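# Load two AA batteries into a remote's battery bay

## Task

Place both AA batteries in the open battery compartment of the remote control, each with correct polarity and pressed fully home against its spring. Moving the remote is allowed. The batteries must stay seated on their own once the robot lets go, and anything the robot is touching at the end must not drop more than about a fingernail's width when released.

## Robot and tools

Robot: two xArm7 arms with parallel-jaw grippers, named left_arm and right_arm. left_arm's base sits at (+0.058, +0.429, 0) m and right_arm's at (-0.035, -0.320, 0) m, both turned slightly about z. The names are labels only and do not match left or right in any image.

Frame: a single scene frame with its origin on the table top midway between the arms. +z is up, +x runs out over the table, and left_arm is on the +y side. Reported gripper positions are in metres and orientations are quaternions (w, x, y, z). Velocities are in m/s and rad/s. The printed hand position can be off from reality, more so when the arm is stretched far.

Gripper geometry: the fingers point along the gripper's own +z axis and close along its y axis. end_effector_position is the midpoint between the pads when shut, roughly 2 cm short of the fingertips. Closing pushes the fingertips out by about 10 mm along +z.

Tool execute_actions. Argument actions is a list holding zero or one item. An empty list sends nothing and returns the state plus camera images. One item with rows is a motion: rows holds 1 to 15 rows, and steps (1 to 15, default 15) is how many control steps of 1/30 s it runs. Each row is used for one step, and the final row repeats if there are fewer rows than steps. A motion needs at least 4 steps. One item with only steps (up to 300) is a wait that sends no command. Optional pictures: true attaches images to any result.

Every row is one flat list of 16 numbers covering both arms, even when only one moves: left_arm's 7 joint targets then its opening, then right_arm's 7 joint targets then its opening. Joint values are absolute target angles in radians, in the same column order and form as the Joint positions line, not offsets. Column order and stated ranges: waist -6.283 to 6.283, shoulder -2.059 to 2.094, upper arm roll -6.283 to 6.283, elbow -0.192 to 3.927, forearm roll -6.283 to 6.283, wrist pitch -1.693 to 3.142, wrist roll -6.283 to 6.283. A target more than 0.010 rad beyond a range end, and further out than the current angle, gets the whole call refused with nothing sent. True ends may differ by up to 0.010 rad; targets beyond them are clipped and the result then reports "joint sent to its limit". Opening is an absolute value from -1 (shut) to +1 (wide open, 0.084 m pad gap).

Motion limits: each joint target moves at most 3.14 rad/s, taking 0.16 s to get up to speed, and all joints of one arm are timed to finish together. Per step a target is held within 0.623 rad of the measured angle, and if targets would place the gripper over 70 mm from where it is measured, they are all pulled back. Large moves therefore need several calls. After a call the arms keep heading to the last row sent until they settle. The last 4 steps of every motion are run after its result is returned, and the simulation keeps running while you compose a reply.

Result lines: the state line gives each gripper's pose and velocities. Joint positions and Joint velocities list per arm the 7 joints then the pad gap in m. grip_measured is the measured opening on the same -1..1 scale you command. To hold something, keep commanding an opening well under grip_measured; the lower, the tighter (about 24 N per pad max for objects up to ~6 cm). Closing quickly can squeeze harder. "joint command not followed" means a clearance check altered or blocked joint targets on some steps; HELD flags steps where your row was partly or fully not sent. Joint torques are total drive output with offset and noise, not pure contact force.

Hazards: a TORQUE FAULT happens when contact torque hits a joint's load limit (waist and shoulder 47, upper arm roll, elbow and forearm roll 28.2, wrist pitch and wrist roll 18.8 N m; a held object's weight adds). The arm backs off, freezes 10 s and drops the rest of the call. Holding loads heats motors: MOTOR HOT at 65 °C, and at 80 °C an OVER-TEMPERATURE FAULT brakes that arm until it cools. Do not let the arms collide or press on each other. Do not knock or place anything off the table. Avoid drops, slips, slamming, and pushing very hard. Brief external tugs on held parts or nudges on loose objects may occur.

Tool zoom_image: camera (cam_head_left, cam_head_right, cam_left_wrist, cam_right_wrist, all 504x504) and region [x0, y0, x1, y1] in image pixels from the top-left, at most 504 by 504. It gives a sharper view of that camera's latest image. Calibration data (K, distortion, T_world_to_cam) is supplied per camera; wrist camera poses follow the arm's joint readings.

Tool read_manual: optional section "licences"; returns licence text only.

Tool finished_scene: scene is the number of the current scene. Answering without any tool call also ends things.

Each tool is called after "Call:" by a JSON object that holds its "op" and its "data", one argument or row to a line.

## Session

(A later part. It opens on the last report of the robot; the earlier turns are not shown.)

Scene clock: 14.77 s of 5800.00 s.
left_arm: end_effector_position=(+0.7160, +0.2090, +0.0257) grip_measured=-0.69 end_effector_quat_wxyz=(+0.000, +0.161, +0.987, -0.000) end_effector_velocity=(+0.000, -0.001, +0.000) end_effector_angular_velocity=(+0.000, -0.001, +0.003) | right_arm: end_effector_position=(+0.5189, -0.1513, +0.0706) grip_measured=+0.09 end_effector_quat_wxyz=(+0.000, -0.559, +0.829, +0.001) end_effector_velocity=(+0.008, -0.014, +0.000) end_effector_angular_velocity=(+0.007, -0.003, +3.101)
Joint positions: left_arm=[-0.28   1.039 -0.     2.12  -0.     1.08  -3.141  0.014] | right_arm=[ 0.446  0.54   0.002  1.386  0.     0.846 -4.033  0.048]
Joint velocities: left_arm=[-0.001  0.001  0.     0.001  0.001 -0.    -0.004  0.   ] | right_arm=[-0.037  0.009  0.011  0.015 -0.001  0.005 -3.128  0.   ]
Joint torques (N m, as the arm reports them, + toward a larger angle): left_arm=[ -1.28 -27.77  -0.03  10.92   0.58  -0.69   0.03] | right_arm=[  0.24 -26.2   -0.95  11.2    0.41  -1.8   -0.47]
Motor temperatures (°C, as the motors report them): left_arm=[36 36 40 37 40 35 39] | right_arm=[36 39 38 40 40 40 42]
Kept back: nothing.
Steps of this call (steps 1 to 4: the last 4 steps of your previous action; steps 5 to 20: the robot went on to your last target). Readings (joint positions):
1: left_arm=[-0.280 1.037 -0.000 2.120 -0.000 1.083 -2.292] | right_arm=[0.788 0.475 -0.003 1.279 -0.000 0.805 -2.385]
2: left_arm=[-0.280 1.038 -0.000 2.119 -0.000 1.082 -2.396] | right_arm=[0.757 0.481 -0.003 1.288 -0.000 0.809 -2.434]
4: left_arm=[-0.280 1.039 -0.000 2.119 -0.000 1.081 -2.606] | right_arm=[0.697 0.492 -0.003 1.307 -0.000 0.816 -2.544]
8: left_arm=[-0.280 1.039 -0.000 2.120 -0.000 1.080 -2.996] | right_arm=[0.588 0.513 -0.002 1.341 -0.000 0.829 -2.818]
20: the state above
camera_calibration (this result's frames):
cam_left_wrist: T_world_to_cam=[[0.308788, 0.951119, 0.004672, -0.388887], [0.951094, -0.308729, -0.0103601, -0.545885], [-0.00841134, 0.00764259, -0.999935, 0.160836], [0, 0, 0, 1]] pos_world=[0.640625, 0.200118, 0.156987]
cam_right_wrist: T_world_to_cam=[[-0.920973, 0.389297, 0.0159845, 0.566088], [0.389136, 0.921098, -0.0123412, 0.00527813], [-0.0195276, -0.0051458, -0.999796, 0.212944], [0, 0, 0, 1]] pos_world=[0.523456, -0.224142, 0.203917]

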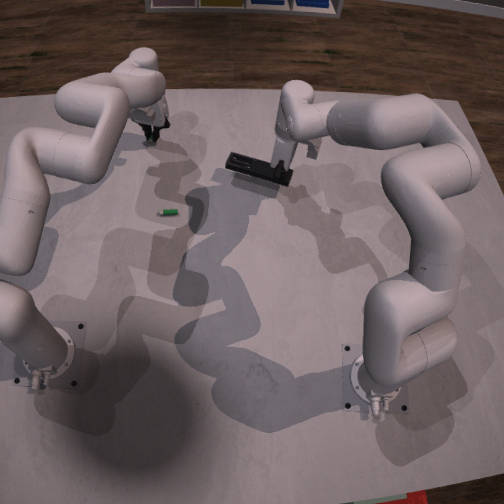

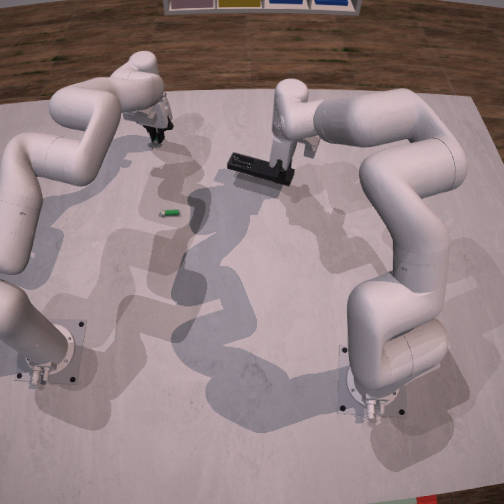

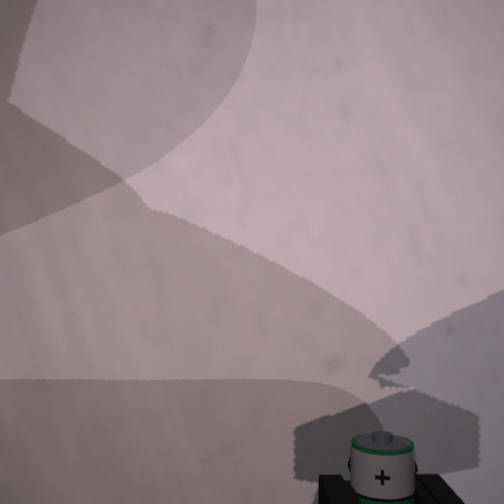

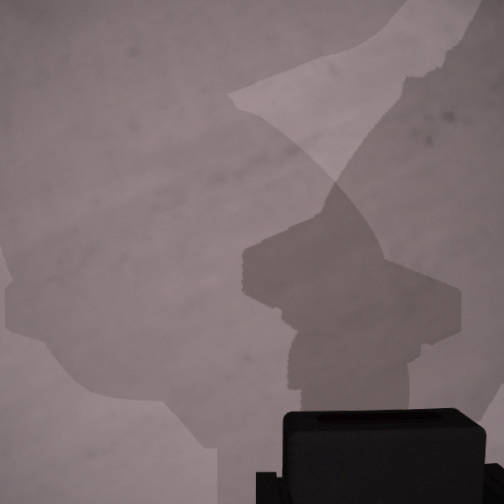

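Call:
{"op": "execute_actions", "data": {
  "actions": [
    {"rows":[[-0.2802,1.0396,0,2.1194,0,1.0798,-3.1416,-0.6,0.439,0.5414,0,1.3878,0,0.8464,-4.605,-0.3],[-0.2802,1.0396,0,2.1194,0,1.0798,-3.1416,-0.45,0.439,0.5414,0,1.3878,0,0.8464,-4.605,-0.3],[-0.2802,1.0396,0,2.1194,0,1.0798,-3.1416,-0.3,0.439,0.5414,0,1.3878,0,0.8464,-4.605,-0.3],[-0.2802,1.0396,0,2.1194,0,1.0798,-3.1416,-0.2,0.439,0.5414,0,1.3878,0,0.8464,-4.605,-0.3],[-0.2802,1.030,0,2.122,0,1.092,-3.1416,-0.2,0.439,0.5414,0,1.3878,0,0.8464,-4.605,-0.3],[-0.2802,1.020,0,2.125,0,1.105,-3.1416,-0.2,0.439,0.5414,0,1.3878,0,0.8464,-4.605,-0.3],[-0.2802,1.011,0,2.128,0,1.117,-3.1416,-0.2,0.439,0.553,0,1.386,0,0.833,-4.605,-0.3],[-0.2802,0.975,0,2.051,0,1.041,-3.1416,-0.2,0.439,0.565,0,1.384,0,0.819,-4.605,-0.3],[-0.2802,0.939,0,1.974,0,0.965,-3.1416,-0.2,0.439,0.577,0,1.382,0,0.805,-4.605,-0.3],[-0.2802,0.903,0,1.897,0,0.889,-3.1416,-0.2,0.439,0.588,0,1.380,0,0.792,-4.605,-0.3],[-0.2802,0.867,0,1.820,0,0.813,-3.1416,-0.2,0.439,0.598,0,1.378,0,0.780,-4.605,-0.3],[-0.2802,0.831,0,1.743,0,0.737,-3.1416,-0.2,0.439,0.606,0,1.3765,0,0.770,-4.605,-0.3],[-0.2802,0.795,0,1.666,0,0.661,-3.1416,-0.2,0.439,0.612,0,1.375,0,0.763,-4.605,-0.3],[-0.2802,0.759,0,1.589,0,0.585,-3.1416,-0.2,0.439,0.616,0,1.3743,0,0.758,-4.605,-0.3],[-0.2802,0.7224,0,1.5113,0,0.5089,-3.1416,-0.2,0.439,0.6185,0,1.374,0,0.7555,-4.605,-0.3]],"steps":15}
  ]
}}

Call:
{"op": "execute_actions", "data": {
  "actions": [
    {"rows":[[-0.2802,0.7224,0,1.5113,0,0.5089,-3.1416,-0.2,0.439,0.6196,0,1.3738,0,0.7542,-4.605,-0.3],[-0.2802,0.7224,0,1.5113,0,0.5089,-3.1416,-0.2,0.439,0.6196,0,1.3738,0,0.7542,-4.605,-0.3],[-0.2802,0.7224,0,1.5113,0,0.5089,-3.1416,-0.2,0.439,0.6196,0,1.3738,0,0.7542,-4.605,-0.3],[-0.2802,0.7224,0,1.5113,0,0.5089,-3.1416,-0.2,0.439,0.6196,0,1.3738,0,0.7542,-4.605,-0.3],[-0.2802,0.731,0,1.5118,0,0.5004,-3.1416,-0.2,0.439,0.6196,0,1.3738,0,0.7542,-4.605,-0.3],[-0.2802,0.740,0,1.5123,0,0.4919,-3.1416,-0.2,0.439,0.6196,0,1.3738,0,0.7542,-4.605,-0.3],[-0.2802,0.749,0,1.5128,0,0.4834,-3.1416,-0.2,0.439,0.6196,0,1.3738,0,0.7542,-4.605,-0.3],[-0.2802,0.7584,0,1.5133,0,0.4749,-3.1416,-0.2,0.439,0.6196,0,1.3738,0,0.7542,-4.605,-0.3]],"steps":15}
  ],
  "pictures": true
}}

Scene clock: 15.73 s of 5800.00 s.
left_arm: end_effector_position=(+0.7184, +0.2083, +0.0549) grip_measured=-0.21 end_effector_quat_wxyz=(+0.017, +0.160, +0.987, -0.003) end_effector_velocity=(+0.044, -0.016, +0.118) end_effector_angular_velocity=(-0.236, -0.712, -0.003) | right_arm: end_effector_position=(+0.5227, -0.1556, +0.0537) grip_measured=+0.09 end_effector_quat_wxyz=(-0.002, +0.767, -0.641, +0.001) end_effector_velocity=(-0.027, -0.008, -0.225) end_effector_angular_velocity=(-0.027, +0.094, -0.000)
Joint positions: left_arm=[-0.28   0.968  0.     2.068  0.     1.065 -3.142  0.035] | right_arm=[ 0.439  0.573 -0.     1.384  0.     0.806 -4.605  0.048]
Joint velocities: left_arm=[-0.002 -0.802 -0.001 -1.282  0.002 -1.23  -0.001  0.   ] | right_arm=[-0.001  0.372  0.001 -0.1    0.001 -0.373 -0.001  0.   ]
Joint torques (N m, as the arm reports them, + toward a larger angle): left_arm=[ -1.87 -22.68  -0.18   4.52   0.72  -1.27   0.03] | right_arm=[  0.38 -25.41  -0.61  10.35   0.37  -1.47  -0.29]
Motor temperatures (°C, as the motors report them): left_arm=[36 36 40 37 40 35 39] | right_arm=[36 39 38 40 40 40 42]
Steps of this call (steps 1 to 18: the robot went on to your last target; steps 19 to 29: the first 11 steps of this action). Readings (joint positions):
19: left_arm=[-0.280 1.039 -0.000 2.120 -0.000 1.080 -3.142] | right_arm=[0.439 0.541 0.000 1.388 0.000 0.846 -4.605]
20: left_arm=[-0.280 1.040 0.000 2.119 0.000 1.080 -3.142] | right_arm=[0.439 0.541 0.000 1.388 0.000 0.846 -4.605]
22: left_arm=[-0.280 1.040 0.000 2.119 0.000 1.080 -3.142] | right_arm=[0.439 0.541 0.000 1.388 0.000 0.846 -4.605]
26: left_arm=[-0.280 1.025 0.000 2.121 0.000 1.105 -3.142] | right_arm=[0.439 0.544 -0.000 1.388 0.000 0.841 -4.605]
29: the state above

Scene clock: 16.23 s of 5800.00 s.
left_arm: end_effector_position=(+0.6960, +0.2158, +0.0255) grip_measured=-0.21 end_effector_quat_wxyz=(+0.137, +0.159, +0.978, -0.022) end_effector_velocity=(+0.017, -0.005, -0.017) end_effector_angular_velocity=(-0.018, -0.052, +0.003) | right_arm: end_effector_position=(+0.5210, -0.1561, +0.0272) grip_measured=+0.09 end_effector_quat_wxyz=(-0.000, +0.768, -0.641, +0.000) end_effector_velocity=(+0.001, +0.000, +0.001) end_effector_angular_velocity=(+0.001, -0.002, -0.000)
Joint positions: left_arm=[-0.28   0.76   0.     1.514 -0.     0.476 -3.142  0.035] | right_arm=[ 0.439  0.619  0.     1.374  0.     0.754 -4.605  0.048]
Joint velocities: left_arm=[ 0.001  0.064  0.001  0.033 -0.002 -0.086 -0.     0.002] | right_arm=[ 0.     0.    -0.     0.002  0.    -0.    -0.     0.   ]
Joint torques (N m, as the arm reports them, + toward a larger angle): left_arm=[ -2.08 -29.23  -0.16  10.63   0.67   0.63   0.13] | right_arm=[  0.25 -26.45  -0.69  10.88   0.5   -1.85  -0.34]
Motor temperatures (°C, as the motors report them): left_arm=[36 36 40 37 40 35 39] | right_arm=[36 39 38 40 40 40 42]
Steps of this call (steps 1 to 4: the last 4 steps of your previous action; steps 5 to 15: the first 11 steps of this action). Readings (joint positions):
5: left_arm=[-0.280 0.817 -0.000 1.714 0.000 0.715 -3.142] | right_arm=[0.439 0.618 0.000 1.372 -0.000 0.761 -4.605]
6: left_arm=[-0.280 0.785 -0.000 1.639 -0.000 0.643 -3.142] | right_arm=[0.439 0.619 -0.000 1.373 0.000 0.757 -4.605]
8: left_arm=[-0.280 0.739 -0.000 1.540 -0.000 0.547 -3.142] | right_arm=[0.439 0.619 -0.000 1.374 0.000 0.755 -4.605]
12: left_arm=[-0.280 0.738 -0.000 1.517 0.000 0.493 -3.142] | right_arm=[0.439 0.619 0.000 1.374 -0.000 0.754 -4.605]
15: the state above
camera_calibration (this result's frames):
cam_left_wrist: T_world_to_cam=[[0.307257, 0.951624, 0.00227749, -0.38817], [0.917804, -0.296968, 0.263526, -0.511122], [0.251454, -0.0788798, -0.96465, -0.00275107], [0, 0, 0, 1]] pos_world=[0.58907, 0.217388, 0.132924]
cam_right_wrist: T_world_to_cam=[[-0.986554, -0.162777, 0.0146341, 0.518591], [-0.162968, 0.986545, -0.0130185, 0.306246], [-0.012318, -0.0152284, -0.999808, 0.164295], [0, 0, 0, 1]] pos_world=[0.56355, -0.21521, 0.160661]

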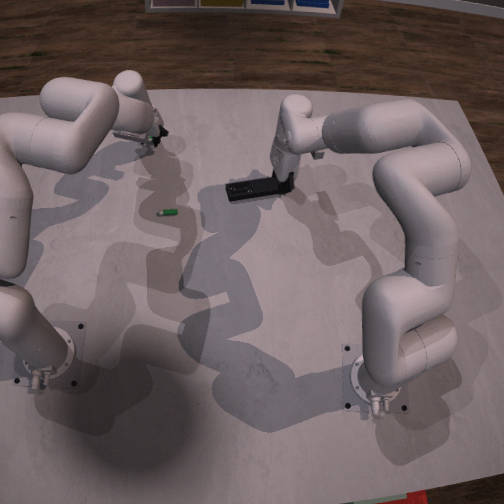

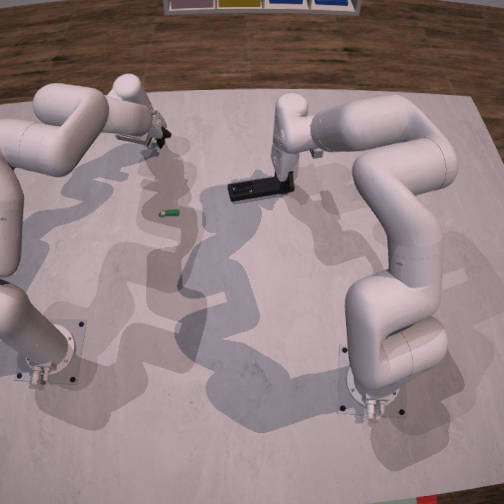

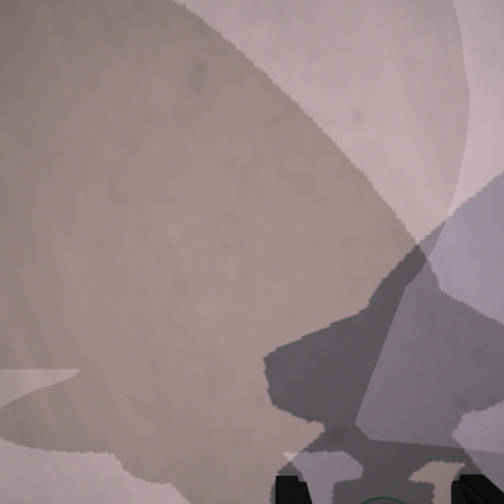

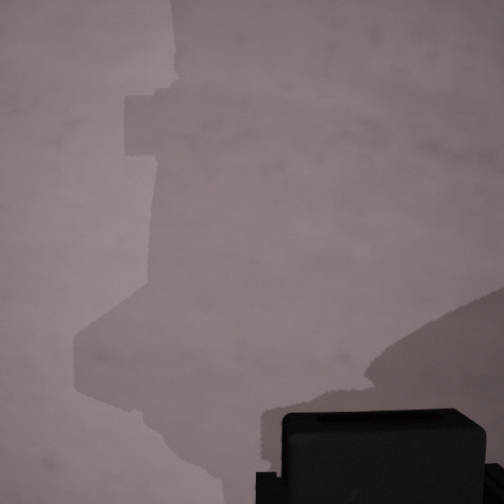

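Call:
{"op": "execute_actions", "data": {
  "actions": [
    {"rows":[[-0.2802,0.7584,0,1.5133,0,0.4749,-3.1416,-0.35,0.439,0.6196,0,1.3738,0,0.7542,-4.605,-0.3],[-0.2802,0.7584,0,1.5133,0,0.4749,-3.1416,-0.5,0.439,0.6196,0,1.3738,0,0.7542,-4.605,-0.3],[-0.2802,0.7584,0,1.5133,0,0.4749,-3.1416,-0.6,0.439,0.6196,0,1.3738,0,0.7542,-4.605,-0.3],[-0.2802,0.7584,0,1.5133,0,0.4749,-3.1416,-0.66,0.439,0.6196,0,1.3738,0,0.7542,-4.605,-0.3],[-0.2802,0.7584,0,1.5133,0,0.4749,-3.1416,-0.72,0.439,0.6196,0,1.3738,0,0.7542,-4.605,-0.3],[-0.2802,0.7584,0,1.5133,0,0.4749,-3.1416,-0.78,0.439,0.6196,0,1.3738,0,0.7542,-4.605,-0.3],[-0.2802,0.7584,0,1.5133,0,0.4749,-3.1416,-0.84,0.439,0.6196,0,1.3738,0,0.7542,-4.605,-0.3],[-0.2802,0.7584,0,1.5133,0,0.4749,-3.1416,-0.9,0.439,0.6196,0,1.3738,0,0.7542,-4.605,-0.3],[-0.2802,0.7584,0,1.5133,0,0.4749,-3.1416,-0.9,0.439,0.6196,0,1.3738,0,0.7542,-4.605,-0.3],[-0.2802,0.7584,0,1.5133,0,0.4749,-3.1416,-0.9,0.439,0.6196,0,1.3738,0,0.7542,-4.605,-0.3],[-0.2802,0.7584,0,1.5133,0,0.4749,-3.1416,-0.9,0.439,0.6196,0,1.3738,0,0.7542,-4.605,-0.3],[-0.2802,0.752,0,1.513,0,0.481,-3.1416,-0.9,0.439,0.6196,0,1.3738,0,0.7542,-4.605,-0.3],[-0.2802,0.743,0,1.5125,0,0.4895,-3.1416,-0.9,0.439,0.6196,0,1.3738,0,0.7542,-4.605,-0.3],[-0.2802,0.733,0,1.512,0,0.499,-3.1416,-0.9,0.439,0.6196,0,1.3738,0,0.7542,-4.605,-0.3],[-0.2802,0.7224,0,1.5113,0,0.5089,-3.1416,-0.9,0.439,0.6196,0,1.3738,0,0.7542,-4.605,-0.3]],"steps":15}
  ]
}}

Call:
{"op": "execute_actions", "data": {
  "actions": [
    {"rows":[[-0.30,0.705,0,1.515,0,0.535,-3.12,-0.9,0.439,0.6196,0,1.3738,0,0.7542,-4.605,-0.3],[-0.33,0.690,0,1.525,0,0.565,-3.08,-0.9,0.439,0.6196,0,1.3738,0,0.7542,-4.605,-0.3],[-0.37,0.685,0,1.54,0,0.60,-3.04,-0.9,0.439,0.6196,0,1.3738,0,0.7542,-4.605,-0.3],[-0.41,0.685,0,1.555,0,0.64,-2.99,-0.9,0.439,0.6196,0,1.3738,0,0.7542,-4.605,-0.3],[-0.45,0.686,0,1.571,0,0.68,-2.945,-0.9,0.439,0.6196,0,1.3738,0,0.7542,-4.605,-0.3],[-0.49,0.688,0,1.587,0,0.72,-2.90,-0.9,0.439,0.6196,0,1.3738,0,0.7542,-4.605,-0.3],[-0.53,0.690,0,1.603,0,0.76,-2.855,-0.9,0.439,0.6196,0,1.3738,0,0.7542,-4.605,-0.3],[-0.57,0.692,0,1.619,0,0.80,-2.81,-0.9,0.439,0.6196,0,1.3738,0,0.7542,-4.605,-0.3],[-0.61,0.694,0,1.635,0,0.84,-2.765,-0.9,0.439,0.6196,0,1.3738,0,0.7542,-4.605,-0.3],[-0.65,0.696,0,1.651,0,0.88,-2.72,-0.9,0.439,0.6196,0,1.3738,0,0.7542,-4.605,-0.3],[-0.69,0.698,0,1.667,0,0.92,-2.675,-0.9,0.439,0.6196,0,1.3738,0,0.7542,-4.605,-0.3],[-0.73,0.700,0,1.683,0,0.955,-2.63,-0.9,0.439,0.6196,0,1.3738,0,0.7542,-4.605,-0.3],[-0.76,0.702,0,1.695,0,0.985,-2.595,-0.9,0.439,0.6196,0,1.3738,0,0.7542,-4.605,-0.3],[-0.779,0.7033,0,1.7027,0,0.9994,-2.571,-0.9,0.439,0.6196,0,1.3738,0,0.7542,-4.605,-0.3]],"steps":15}
  ]
}}

Call:
{"op": "execute_actions", "data": {
  "actions": [
    {"steps":8}
  ],
  "pictures": true
}}

Scene clock: 17.53 s of 5800.00 s.
left_arm: end_effector_position=(+0.6966, +0.2155, +0.0269) grip_measured=-0.69 end_effector_quat_wxyz=(+0.138, +0.159, +0.977, -0.022) end_effector_velocity=(-0.000, -0.001, -0.000) end_effector_angular_velocity=(+0.001, -0.000, -0.003) | right_arm: end_effector_position=(+0.5209, -0.1561, +0.0271) grip_measured=+0.09 end_effector_quat_wxyz=(-0.000, +0.768, -0.641, +0.000) end_effector_velocity=(+0.000, -0.000, +0.000) end_effector_angular_velocity=(+0.000, +0.000, -0.001)
Joint positions: left_arm=[-0.28   0.758  0.     1.514  0.     0.475 -3.142  0.014] | right_arm=[ 0.439  0.619  0.     1.374  0.     0.754 -4.605  0.048]
Joint velocities: left_arm=[-0.001  0.     0.     0.     0.002  0.     0.     0.   ] | right_arm=[-0.001  0.     0.     0.     0.     0.     0.     0.   ]
Joint torques (N m, as the arm reports them, + toward a larger angle): left_arm=[ -1.88 -23.47  -0.26   9.73   0.51  -1.05   0.12] | right_arm=[  0.27 -25.02  -0.68  10.17   0.45  -1.93  -0.34]
Motor temperatures (°C, as the motors report them): left_arm=[36 36 40 37 40 35 39] | right_arm=[36 39 38 40 40 40 42]
Steps of this call (steps 1 to 4: the last 4 steps of your previous action; steps 5 to 15: the robot went on to your last target; steps 16 to 28: nothing new was sent; steps 29 to 39: the first 11 steps of this action). Readings (joint positions):
29: left_arm=[-0.280 0.758 0.000 1.513 0.000 0.475 -3.142] | right_arm=[0.439 0.619 0.000 1.374 0.000 0.754 -4.605]
30: left_arm=[-0.280 0.758 0.000 1.514 0.000 0.475 -3.142] | right_arm=[0.439 0.619 0.000 1.374 0.000 0.754 -4.605]
32: left_arm=[-0.280 0.758 0.000 1.514 0.000 0.475 -3.142] | right_arm=[0.439 0.619 0.000 1.374 0.000 0.754 -4.605]
36: left_arm=[-0.280 0.758 0.000 1.514 0.000 0.475 -3.142] | right_arm=[0.439 0.619 0.000 1.374 0.000 0.754 -4.605]
39: the state above

Scene clock: 18.03 s of 5800.00 s.
left_arm: end_effector_position=(+0.6146, +0.0745, +0.0734) grip_measured=-0.69 end_effector_quat_wxyz=(+0.079, +0.406, +0.911, -0.013) end_effector_velocity=(-0.396, -0.453, +0.012) end_effector_angular_velocity=(+0.469, +0.425, -1.914) | right_arm: end_effector_position=(+0.5209, -0.1561, +0.0271) grip_measured=+0.09 end_effector_quat_wxyz=(-0.000, +0.768, -0.641, +0.000) end_effector_velocity=(-0.000, -0.000, -0.000) end_effector_angular_velocity=(-0.000, +0.001, -0.001)
Joint positions: left_arm=[-0.521  0.691 -0.004  1.599  0.     0.748 -2.869  0.013] | right_arm=[ 0.439  0.62   0.     1.374  0.     0.754 -4.605  0.048]
Joint velocities: left_arm=[-0.91   0.05   0.009  0.344 -0.001  0.907  1.023  0.   ] | right_arm=[ 0.     0.    -0.    -0.001  0.     0.     0.001 -0.   ]
Joint torques (N m, as the arm reports them, + toward a larger angle): left_arm=[ -3.05 -26.5   -0.71  11.47   0.6   -1.2    0.24] | right_arm=[  0.4  -24.95  -0.69  10.12   0.4   -1.83  -0.35]
Motor temperatures (°C, as the motors report them): left_arm=[36 36 40 37 40 35 39] | right_arm=[36 39 38 41 40 40 42]
Steps of this call (steps 1 to 4: the last 4 steps of your previous action; steps 5 to 15: the first 11 steps of this action). Readings (joint positions):
5: left_arm=[-0.280 0.736 -0.000 1.509 -0.000 0.501 -3.141] | right_arm=[0.439 0.619 0.000 1.374 0.000 0.754 -4.605]
6: left_arm=[-0.284 0.725 0.001 1.510 -0.000 0.514 -3.136] | right_arm=[0.439 0.619 0.000 1.374 0.000 0.754 -4.605]
8: left_arm=[-0.314 0.701 0.010 1.521 -0.000 0.556 -3.092] | right_arm=[0.439 0.619 0.000 1.374 0.000 0.754 -4.605]
12: left_arm=[-0.431 0.686 -0.003 1.568 0.000 0.659 -2.969] | right_arm=[0.439 0.620 0.000 1.374 0.000 0.754 -4.605]
15: the state above

Scene clock: 18.30 s of 5800.00 s.
left_arm: end_effector_position=(+0.5006, -0.0306, +0.0834) grip_measured=-0.69 end_effector_quat_wxyz=(+0.007, +0.623, +0.782, -0.002) end_effector_velocity=(-0.375, -0.299, +0.049) end_effector_angular_velocity=(+0.184, +0.251, -1.384) | right_arm: end_effector_position=(+0.5209, -0.1561, +0.0271) grip_measured=+0.09 end_effector_quat_wxyz=(-0.000, +0.768, -0.641, +0.000) end_effector_velocity=(+0.000, -0.000, +0.000) end_effector_angular_velocity=(-0.001, -0.001, +0.001)
Joint positions: left_arm=[-0.759  0.703 -0.003  1.693 -0.     0.977 -2.598  0.013] | right_arm=[ 0.439  0.62   0.     1.374  0.     0.754 -4.605  0.048]
Joint velocities: left_arm=[-0.662  0.014 -0.09   0.247 -0.004  0.54   0.655 -0.   ] | right_arm=[ 0.    -0.    -0.     0.    -0.001 -0.    -0.     0.   ]
Joint torques (N m, as the arm reports them, + toward a larger angle): left_arm=[ 20.31 -24.9    6.02   9.87   0.77  -1.52  -0.99] | right_arm=[  0.33 -24.96  -0.68  10.09   0.48  -1.9   -0.34]
Motor temperatures (°C, as the motors report them): left_arm=[36 36 40 37 40 35 39] | right_arm=[36 39 38 41 40 40 42]
Kept back: nothing.
Steps of this call (steps 1 to 4: the last 4 steps of your previous action; steps 5 to 8: the robot went on to your last target). Readings (joint positions):
1: left_arm=[-0.552 0.693 -0.003 1.611 0.000 0.779 -2.835] | right_arm=[0.439 0.620 0.000 1.374 0.000 0.754 -4.605]
2: left_arm=[-0.582 0.694 -0.004 1.623 0.000 0.809 -2.800] | right_arm=[0.439 0.620 0.000 1.374 0.000 0.754 -4.605]
4: left_arm=[-0.643 0.697 -0.003 1.647 0.000 0.867 -2.731] | right_arm=[0.439 0.620 0.000 1.374 0.000 0.754 -4.605]
8: the state above
camera_calibration (this result's frames):
cam_left_wrist: T_world_to_cam=[[0.972857, 0.231184, 0.0101601, -0.449688], [0.231174, -0.97291, 0.00220811, -0.0753388], [0.0103954, 0.00020058, -0.999946, 0.208873], [0, 0, 0, 1]] pos_world=[0.452727, 0.0306208, 0.213597]
cam_right_wrist: T_world_to_cam=[[-0.98655, -0.162776, 0.0149449, 0.518489], [-0.162972, 0.986544, -0.0130602, 0.306262], [-0.012618, -0.0153202, -0.999803, 0.164265], [0, 0, 0, 1]] pos_world=[0.5635, -0.215227, 0.160484]

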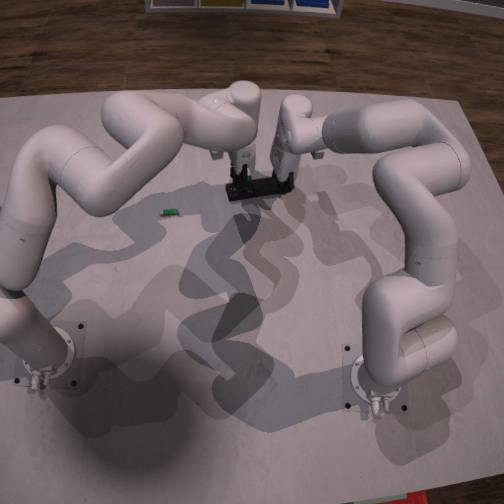

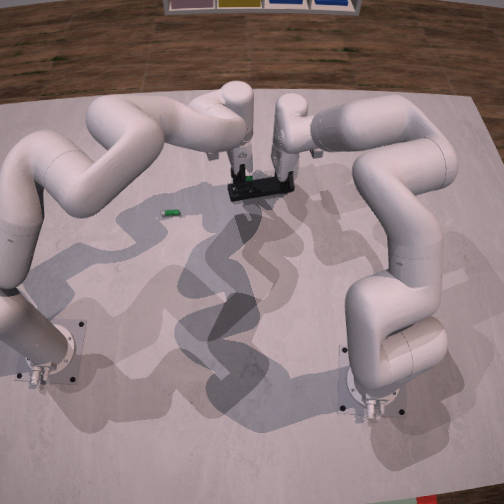

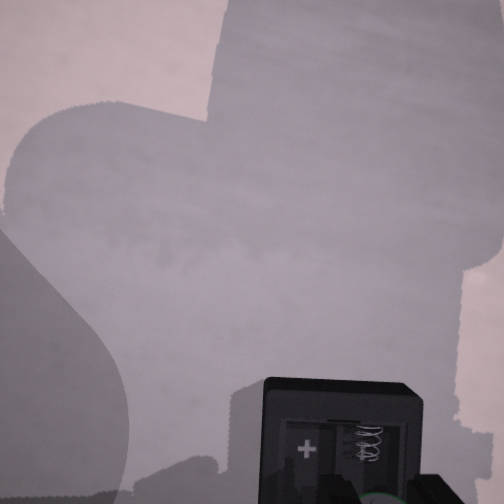

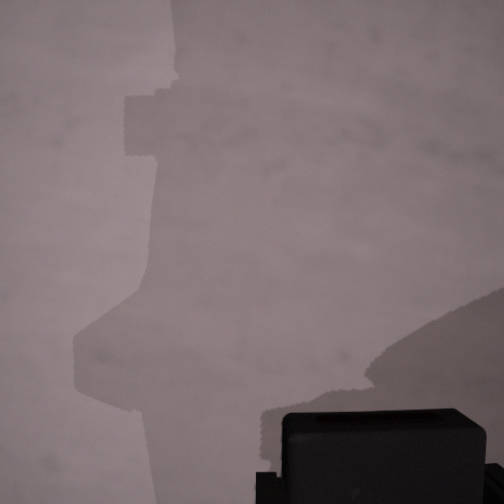

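Call:
{"op": "execute_actions", "data": {
  "actions": []
}}

Scene clock: 18.33 s of 5800.00 s.
left_arm: end_effector_position=(+0.4901, -0.0392, +0.0848) grip_measured=-0.69 end_effector_quat_wxyz=(+0.003, +0.637, +0.771, -0.003) end_effector_velocity=(-0.251, -0.210, +0.034) end_effector_angular_velocity=(+0.018, +0.152, -0.778) | right_arm: end_effector_position=(+0.5209, -0.1561, +0.0271) grip_measured=+0.09 end_effector_quat_wxyz=(-0.000, +0.768, -0.641, +0.000) end_effector_velocity=(+0.000, +0.000, -0.000) end_effector_angular_velocity=(-0.000, +0.000, +0.000)
Joint positions: left_arm=[-0.776  0.703 -0.007  1.699 -0.     0.989 -2.583  0.013] | right_arm=[ 0.439  0.62   0.     1.374  0.     0.754 -4.605  0.048]
Joint velocities: left_arm=[-0.37  -0.008 -0.148  0.117 -0.006  0.243  0.297 -0.   ] | right_arm=[-0.     0.001  0.     0.001 -0.    -0.    -0.     0.   ]
Joint torques (N m, as the arm reports them, + toward a larger angle): left_arm=[ 31.94 -24.19  12.49   9.96   1.16  -1.04  -0.51] | right_arm=[  0.31 -24.68  -0.66  10.09   0.44  -1.84  -0.34]
Motor temperatures (°C, as the motors report them): left_arm=[36 36 40 37 40 35 39] | right_arm=[36 39 38 41 40 40 42]
Kept back: nothing.
Steps of this call (step 1: the robot went on to your last target). Readings (joint positions):
1: the state above
camera_calibration (this result's frames):
cam_left_wrist: T_world_to_cam=[[0.980489, 0.196526, 0.00436972, -0.442109], [0.196535, -0.980495, -0.00187902, -0.0643062], [0.00391522, 0.00270117, -0.999989, 0.213683], [0, 0, 0, 1]] pos_world=[0.445284, 0.0232566, 0.215491]
cam_right_wrist: T_world_to_cam=[[-0.98655, -0.162776, 0.0149471, 0.518488], [-0.162973, 0.986544, -0.0130603, 0.306262], [-0.01262, -0.0153206, -0.999803, 0.164265], [0, 0, 0, 1]] pos_world=[0.5635, -0.215227, 0.160482]

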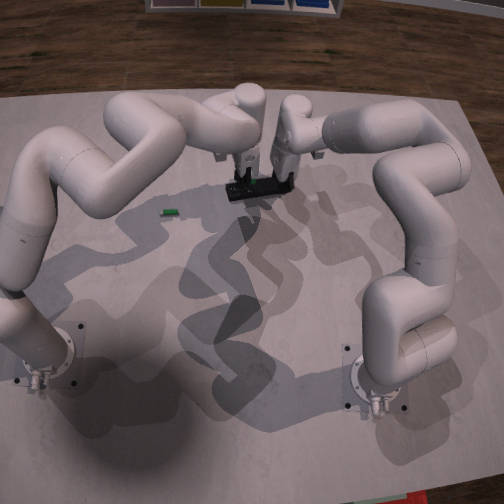

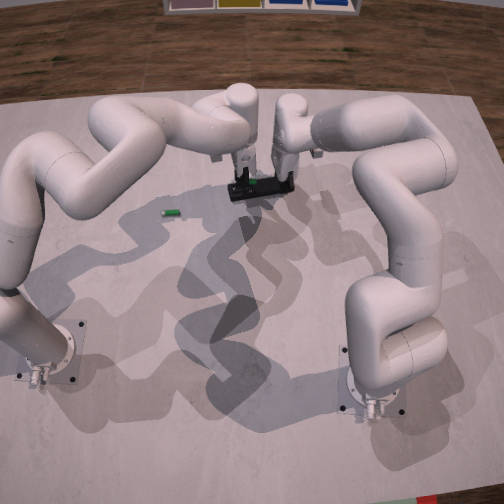

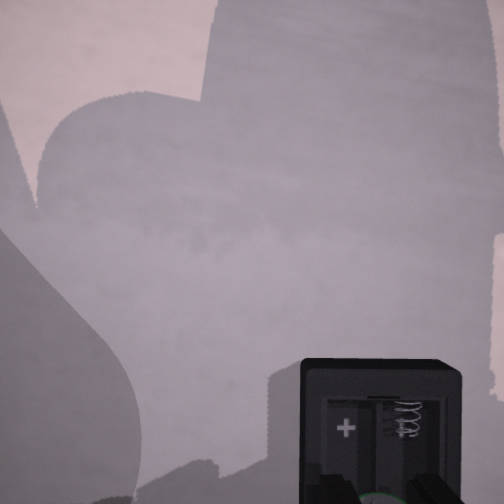

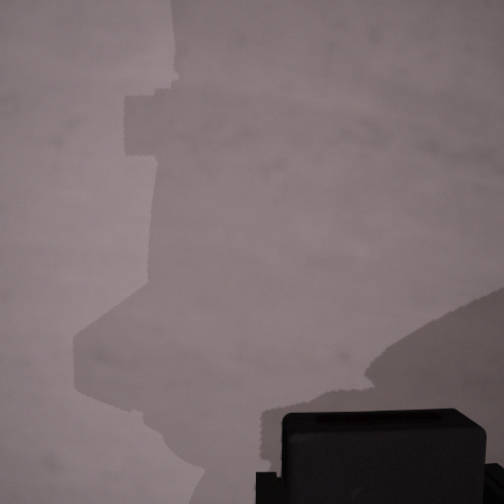

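Call:
{"op": "execute_actions", "data": {
  "actions": []
}}

Scene clock: 18.43 s of 5800.00 s.
left_arm: end_effector_position=(+0.4867, -0.0408, +0.0854) grip_measured=-0.69 end_effector_quat_wxyz=(+0.000, +0.644, +0.765, -0.002) end_effector_velocity=(+0.114, +0.120, -0.014) end_effector_angular_velocity=(+0.105, -0.049, +0.201) | right_arm: end_effector_position=(+0.5209, -0.1561, +0.0271) grip_measured=+0.09 end_effector_quat_wxyz=(-0.000, +0.768, -0.641, +0.000) end_effector_velocity=(-0.000, +0.000, -0.000) end_effector_angular_velocity=(+0.001, +0.000, -0.000)
Joint positions: left_arm=[-0.783  0.703 -0.006  1.702 -0.     0.998 -2.572  0.013] | right_arm=[ 0.439  0.62   0.     1.374  0.     0.754 -4.605  0.048]
Joint velocities: left_arm=[ 0.107  0.012  0.159 -0.01   0.006  0.022  0.024  0.   ] | right_arm=[ 0.     0.001  0.     0.     0.001 -0.    -0.    -0.   ]
Joint torques (N m, as the arm reports them, + toward a larger angle): left_arm=[  4.39 -24.86   2.45  11.21   0.56  -0.86  -0.01] | right_arm=[  0.41 -24.73  -0.68  10.07   0.41  -1.94  -0.44]
Motor temperatures (°C, as the motors report them): left_arm=[36 36 40 37 40 35 39] | right_arm=[36 39 38 41 40 40 42]
Kept back: nothing.
Steps of this call (steps 1 to 3: the robot went on to your last target). Readings (joint positions):
1: left_arm=[-0.784 0.702 -0.011 1.702 -0.000 0.995 -2.577] | right_arm=[0.439 0.620 0.000 1.374 0.000 0.754 -4.605]
2: left_arm=[-0.786 0.702 -0.010 1.703 -0.000 0.997 -2.574] | right_arm=[0.439 0.620 0.000 1.374 0.000 0.754 -4.605]
3: the state above
camera_calibration (this result's frames):
cam_left_wrist: T_world_to_cam=[[0.983667, 0.179982, 0.00224255, -0.440474], [0.179994, -0.983639, -0.00755463, -0.0567887], [0.000846161, 0.00783489, -0.999969, 0.21594], [0, 0, 0, 1]] pos_world=[0.443319, 0.0217261, 0.216492]
cam_right_wrist: T_world_to_cam=[[-0.98655, -0.162776, 0.0149546, 0.518485], [-0.162973, 0.986544, -0.0130615, 0.306262], [-0.0126273, -0.015323, -0.999803, 0.164264], [0, 0, 0, 1]] pos_world=[0.563498, -0.215228, 0.160478]

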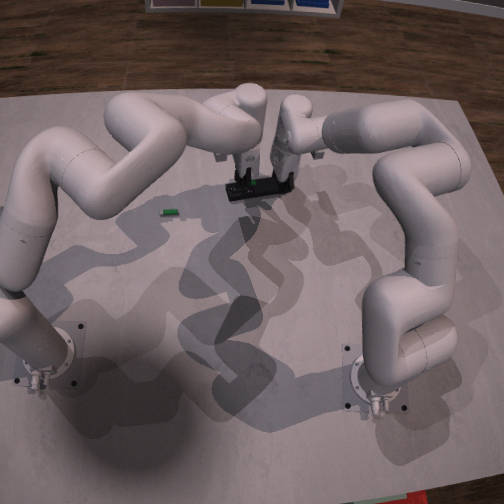

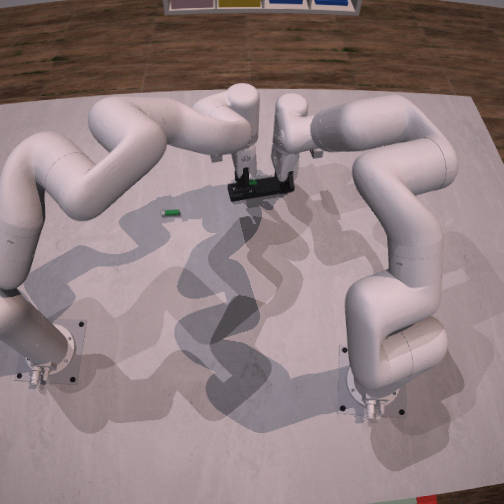

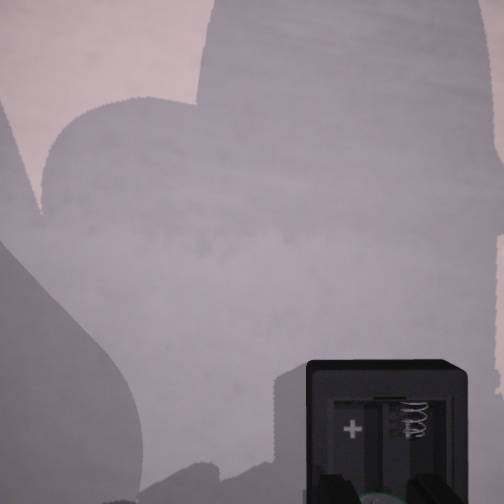

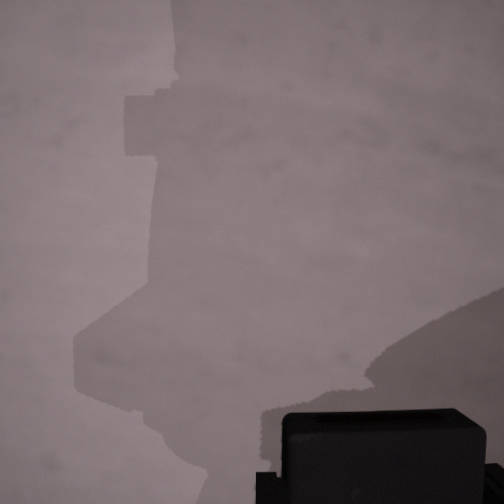

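Call:
{"op": "execute_actions", "data": {
  "actions": []
}}

Call:
{"op": "zoom_image", "data": {
  "camera": "cam_left_wrist",
  "region": [264,340,504,504]
}}

Scene clock: 18.50 s of 5800.00 s.
left_arm: end_effector_position=(+0.4943, -0.0329, +0.0845) grip_measured=-0.69 end_effector_quat_wxyz=(-0.000, +0.638, +0.770, +0.002) end_effector_velocity=(+0.089, +0.093, -0.010) end_effector_angular_velocity=(+0.071, -0.041, +0.172) | right_arm: end_effector_position=(+0.5209, -0.1561, +0.0271) grip_measured=+0.09 end_effector_quat_wxyz=(-0.000, +0.768, -0.641, +0.000) end_effector_velocity=(-0.000, -0.000, -0.000) end_effector_angular_velocity=(-0.000, +0.000, -0.001)
Joint positions: left_arm=[-0.776  0.704  0.005  1.702  0.     0.999 -2.572  0.013] | right_arm=[ 0.439  0.62   0.     1.374  0.     0.754 -4.605  0.048]
Joint velocities: left_arm=[ 0.094  0.01   0.113 -0.008  0.006  0.006  0.005  0.   ] | right_arm=[-0.     0.001  0.    -0.    -0.    -0.     0.001  0.   ]
Joint torques (N m, as the arm reports them, + toward a larger angle): left_arm=[ -9.56 -25.81  -3.71  11.56   0.48  -0.88   0.06] | right_arm=[  0.48 -24.68  -0.66  10.1    0.38  -1.89  -0.38]
Motor temperatures (°C, as the motors report them): left_arm=[36 36 40 37 40 35 39] | right_arm=[36 39 38 41 40 40 42]
Kept back: nothing.
Steps of this call (steps 1 to 2: the robot went on to your last target). Readings (joint positions):
1: left_arm=[-0.779 0.703 -0.000 1.702 -0.000 0.999 -2.572] | right_arm=[0.439 0.620 0.000 1.374 0.000 0.754 -4.605]
2: the state above
camera_calibration (this result's frames):
cam_left_wrist: T_world_to_cam=[[0.98098, 0.193987, 0.00684381, -0.448018], [0.194064, -0.9809, -0.0131957, -0.056753], [0.00415329, 0.0142729, -0.99989, 0.213555], [0, 0, 0, 1]] pos_world=[0.449624, 0.0281928, 0.215848]
cam_right_wrist: T_world_to_cam=[[-0.98655, -0.162775, 0.0149592, 0.518484], [-0.162973, 0.986544, -0.0130619, 0.306262], [-0.0126317, -0.0153242, -0.999803, 0.164264], [0, 0, 0, 1]] pos_world=[0.563497, -0.215228, 0.160476]

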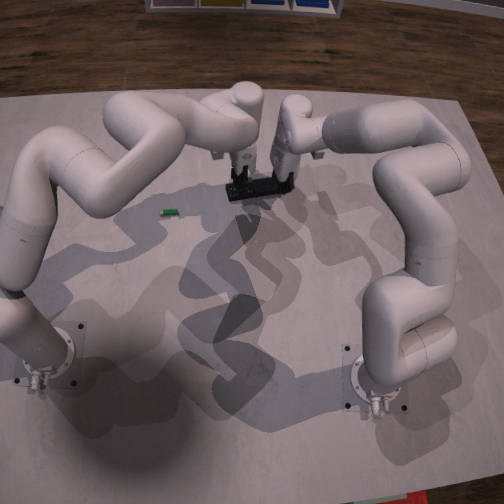

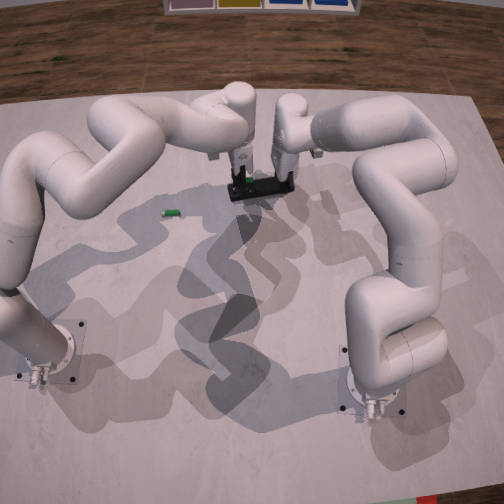

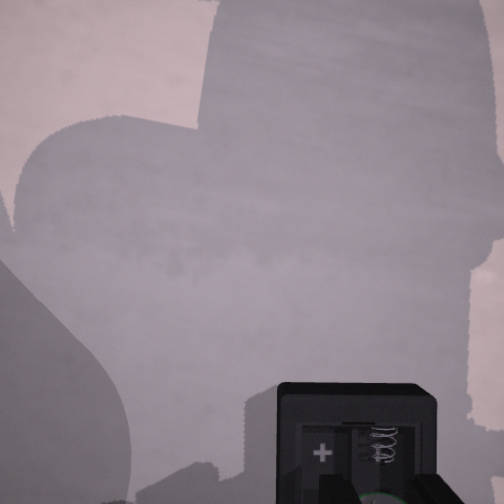

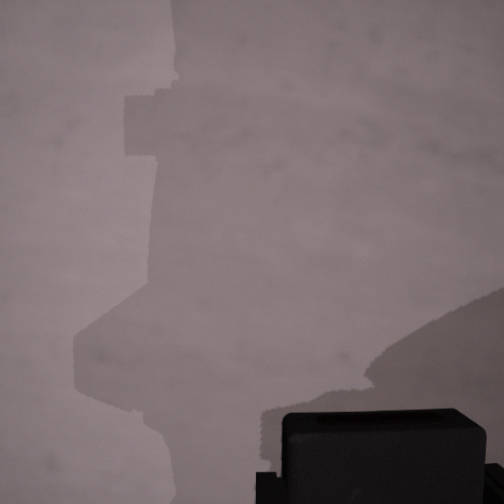

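Region (264, 340, 504, 504) of cam_left_wrist's 504x504 image, scaled by 2.100, with more detail than that image has; it fills the top 344 rows of this view, and the rest is white.

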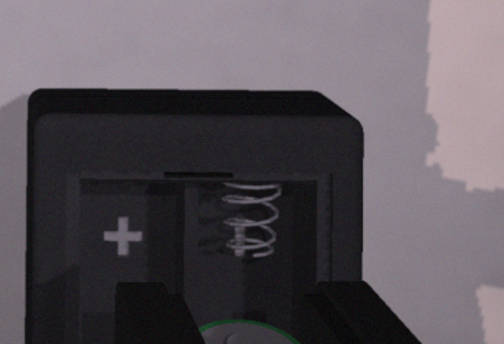

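Oscillating after the fast stop; wait to settle.

Call:
{"op": "execute_actions", "data": {
  "actions": [
    {"steps":20}
  ],
  "pictures": true
}}

Scene clock: 19.17 s of 5800.00 s.
left_arm: end_effector_position=(+0.4910, -0.0364, +0.0850) grip_measured=-0.69 end_effector_quat_wxyz=(-0.000, +0.641, +0.768, -0.000) end_effector_velocity=(-0.000, -0.000, -0.000) end_effector_angular_velocity=(-0.000, +0.000, +0.000) | right_arm: end_effector_position=(+0.5209, -0.1561, +0.0270) grip_measured=+0.09 end_effector_quat_wxyz=(-0.000, +0.768, -0.641, +0.000) end_effector_velocity=(+0.000, +0.000, +0.000) end_effector_angular_velocity=(-0.001, -0.000, +0.003)
Joint positions: left_arm=[-0.779  0.703 -0.     1.703 -0.     0.999 -2.571  0.013] | right_arm=[ 0.439  0.62   0.     1.374  0.     0.754 -4.605  0.048]
Joint velocities: left_arm=[-0.001  0.     0.     0.    -0.001 -0.    -0.    -0.   ] | right_arm=[ 0.001  0.    -0.     0.001 -0.001  0.    -0.001  0.   ]
Joint torques (N m, as the arm reports them, + toward a larger angle): left_arm=[ -1.74 -25.4   -0.01  11.17   0.54  -0.75   0.16] | right_arm=[  0.28 -24.52  -0.77  10.03   0.47  -1.87  -0.34]
Motor temperatures (°C, as the motors report them): left_arm=[36 36 40 37 40 35 39] | right_arm=[36 39 38 41 40 40 42]
Kept back: nothing.
Steps of this call (steps 1 to 20: the robot went on to your last target). Readings (joint positions):
1: left_arm=[-0.773 0.704 0.007 1.702 0.000 0.999 -2.571] | right_arm=[0.439 0.620 0.000 1.374 0.000 0.754 -4.605]
2: left_arm=[-0.773 0.704 0.008 1.702 0.000 0.999 -2.571] | right_arm=[0.439 0.620 0.000 1.374 0.000 0.754 -4.605]
4: left_arm=[-0.774 0.704 0.005 1.702 0.000 0.999 -2.571] | right_arm=[0.439 0.620 0.000 1.374 0.000 0.754 -4.605]
8: left_arm=[-0.779 0.703 -0.001 1.703 -0.000 0.999 -2.571] | right_arm=[0.439 0.620 0.000 1.374 0.000 0.754 -4.605]
20: the state above
camera_calibration (this result's frames):
cam_left_wrist: T_world_to_cam=[[0.982364, 0.186918, 0.00468761, -0.444829], [0.186959, -0.982308, -0.0107957, -0.0563648], [0.00258676, 0.0114817, -0.999931, 0.214806], [0, 0, 0, 1]] pos_world=[0.446967, 0.0253128, 0.216267]
cam_right_wrist: T_world_to_cam=[[-0.986549, -0.162775, 0.0149964, 0.518471], [-0.162973, 0.986544, -0.0130667, 0.306264], [-0.0126677, -0.0153349, -0.999802, 0.164262], [0, 0, 0, 1]] pos_world=[0.56349, -0.21523, 0.160456]

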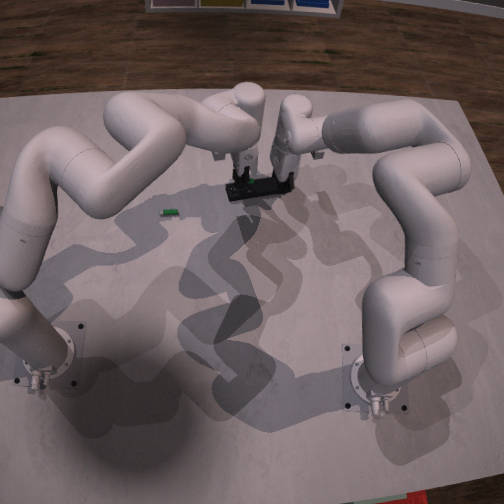

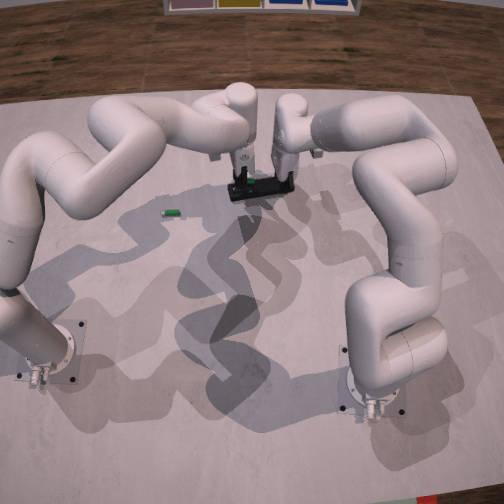

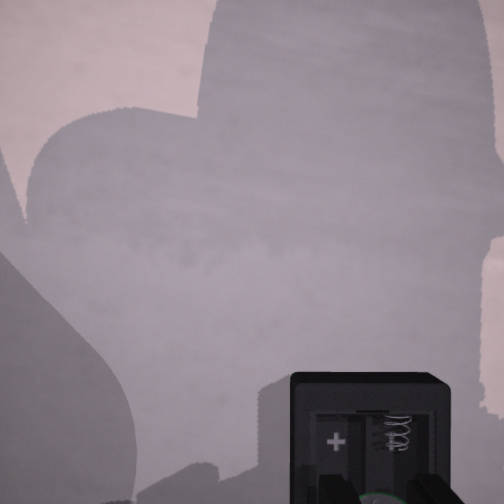

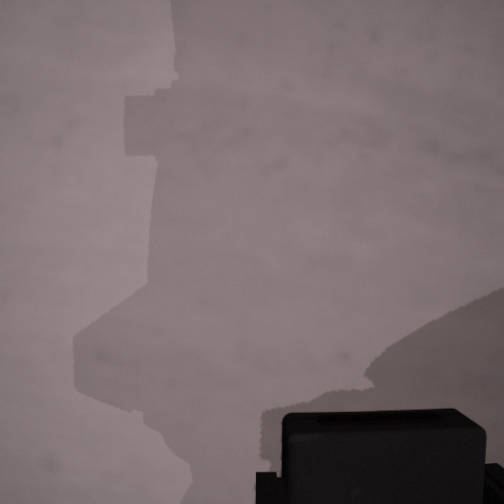

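Call:
{"op": "zoom_image", "data": {
  "camera": "cam_left_wrist",
  "region": [264,340,504,504]
}}

Region (264, 340, 504, 504) of cam_left_wrist's 504x504 image, scaled by 2.100, with more detail than that image has; it fills the top 344 rows of this view, and the rest is white.

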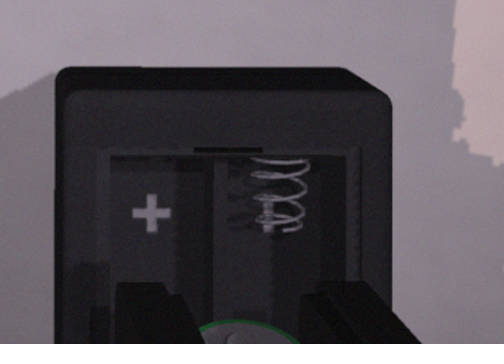

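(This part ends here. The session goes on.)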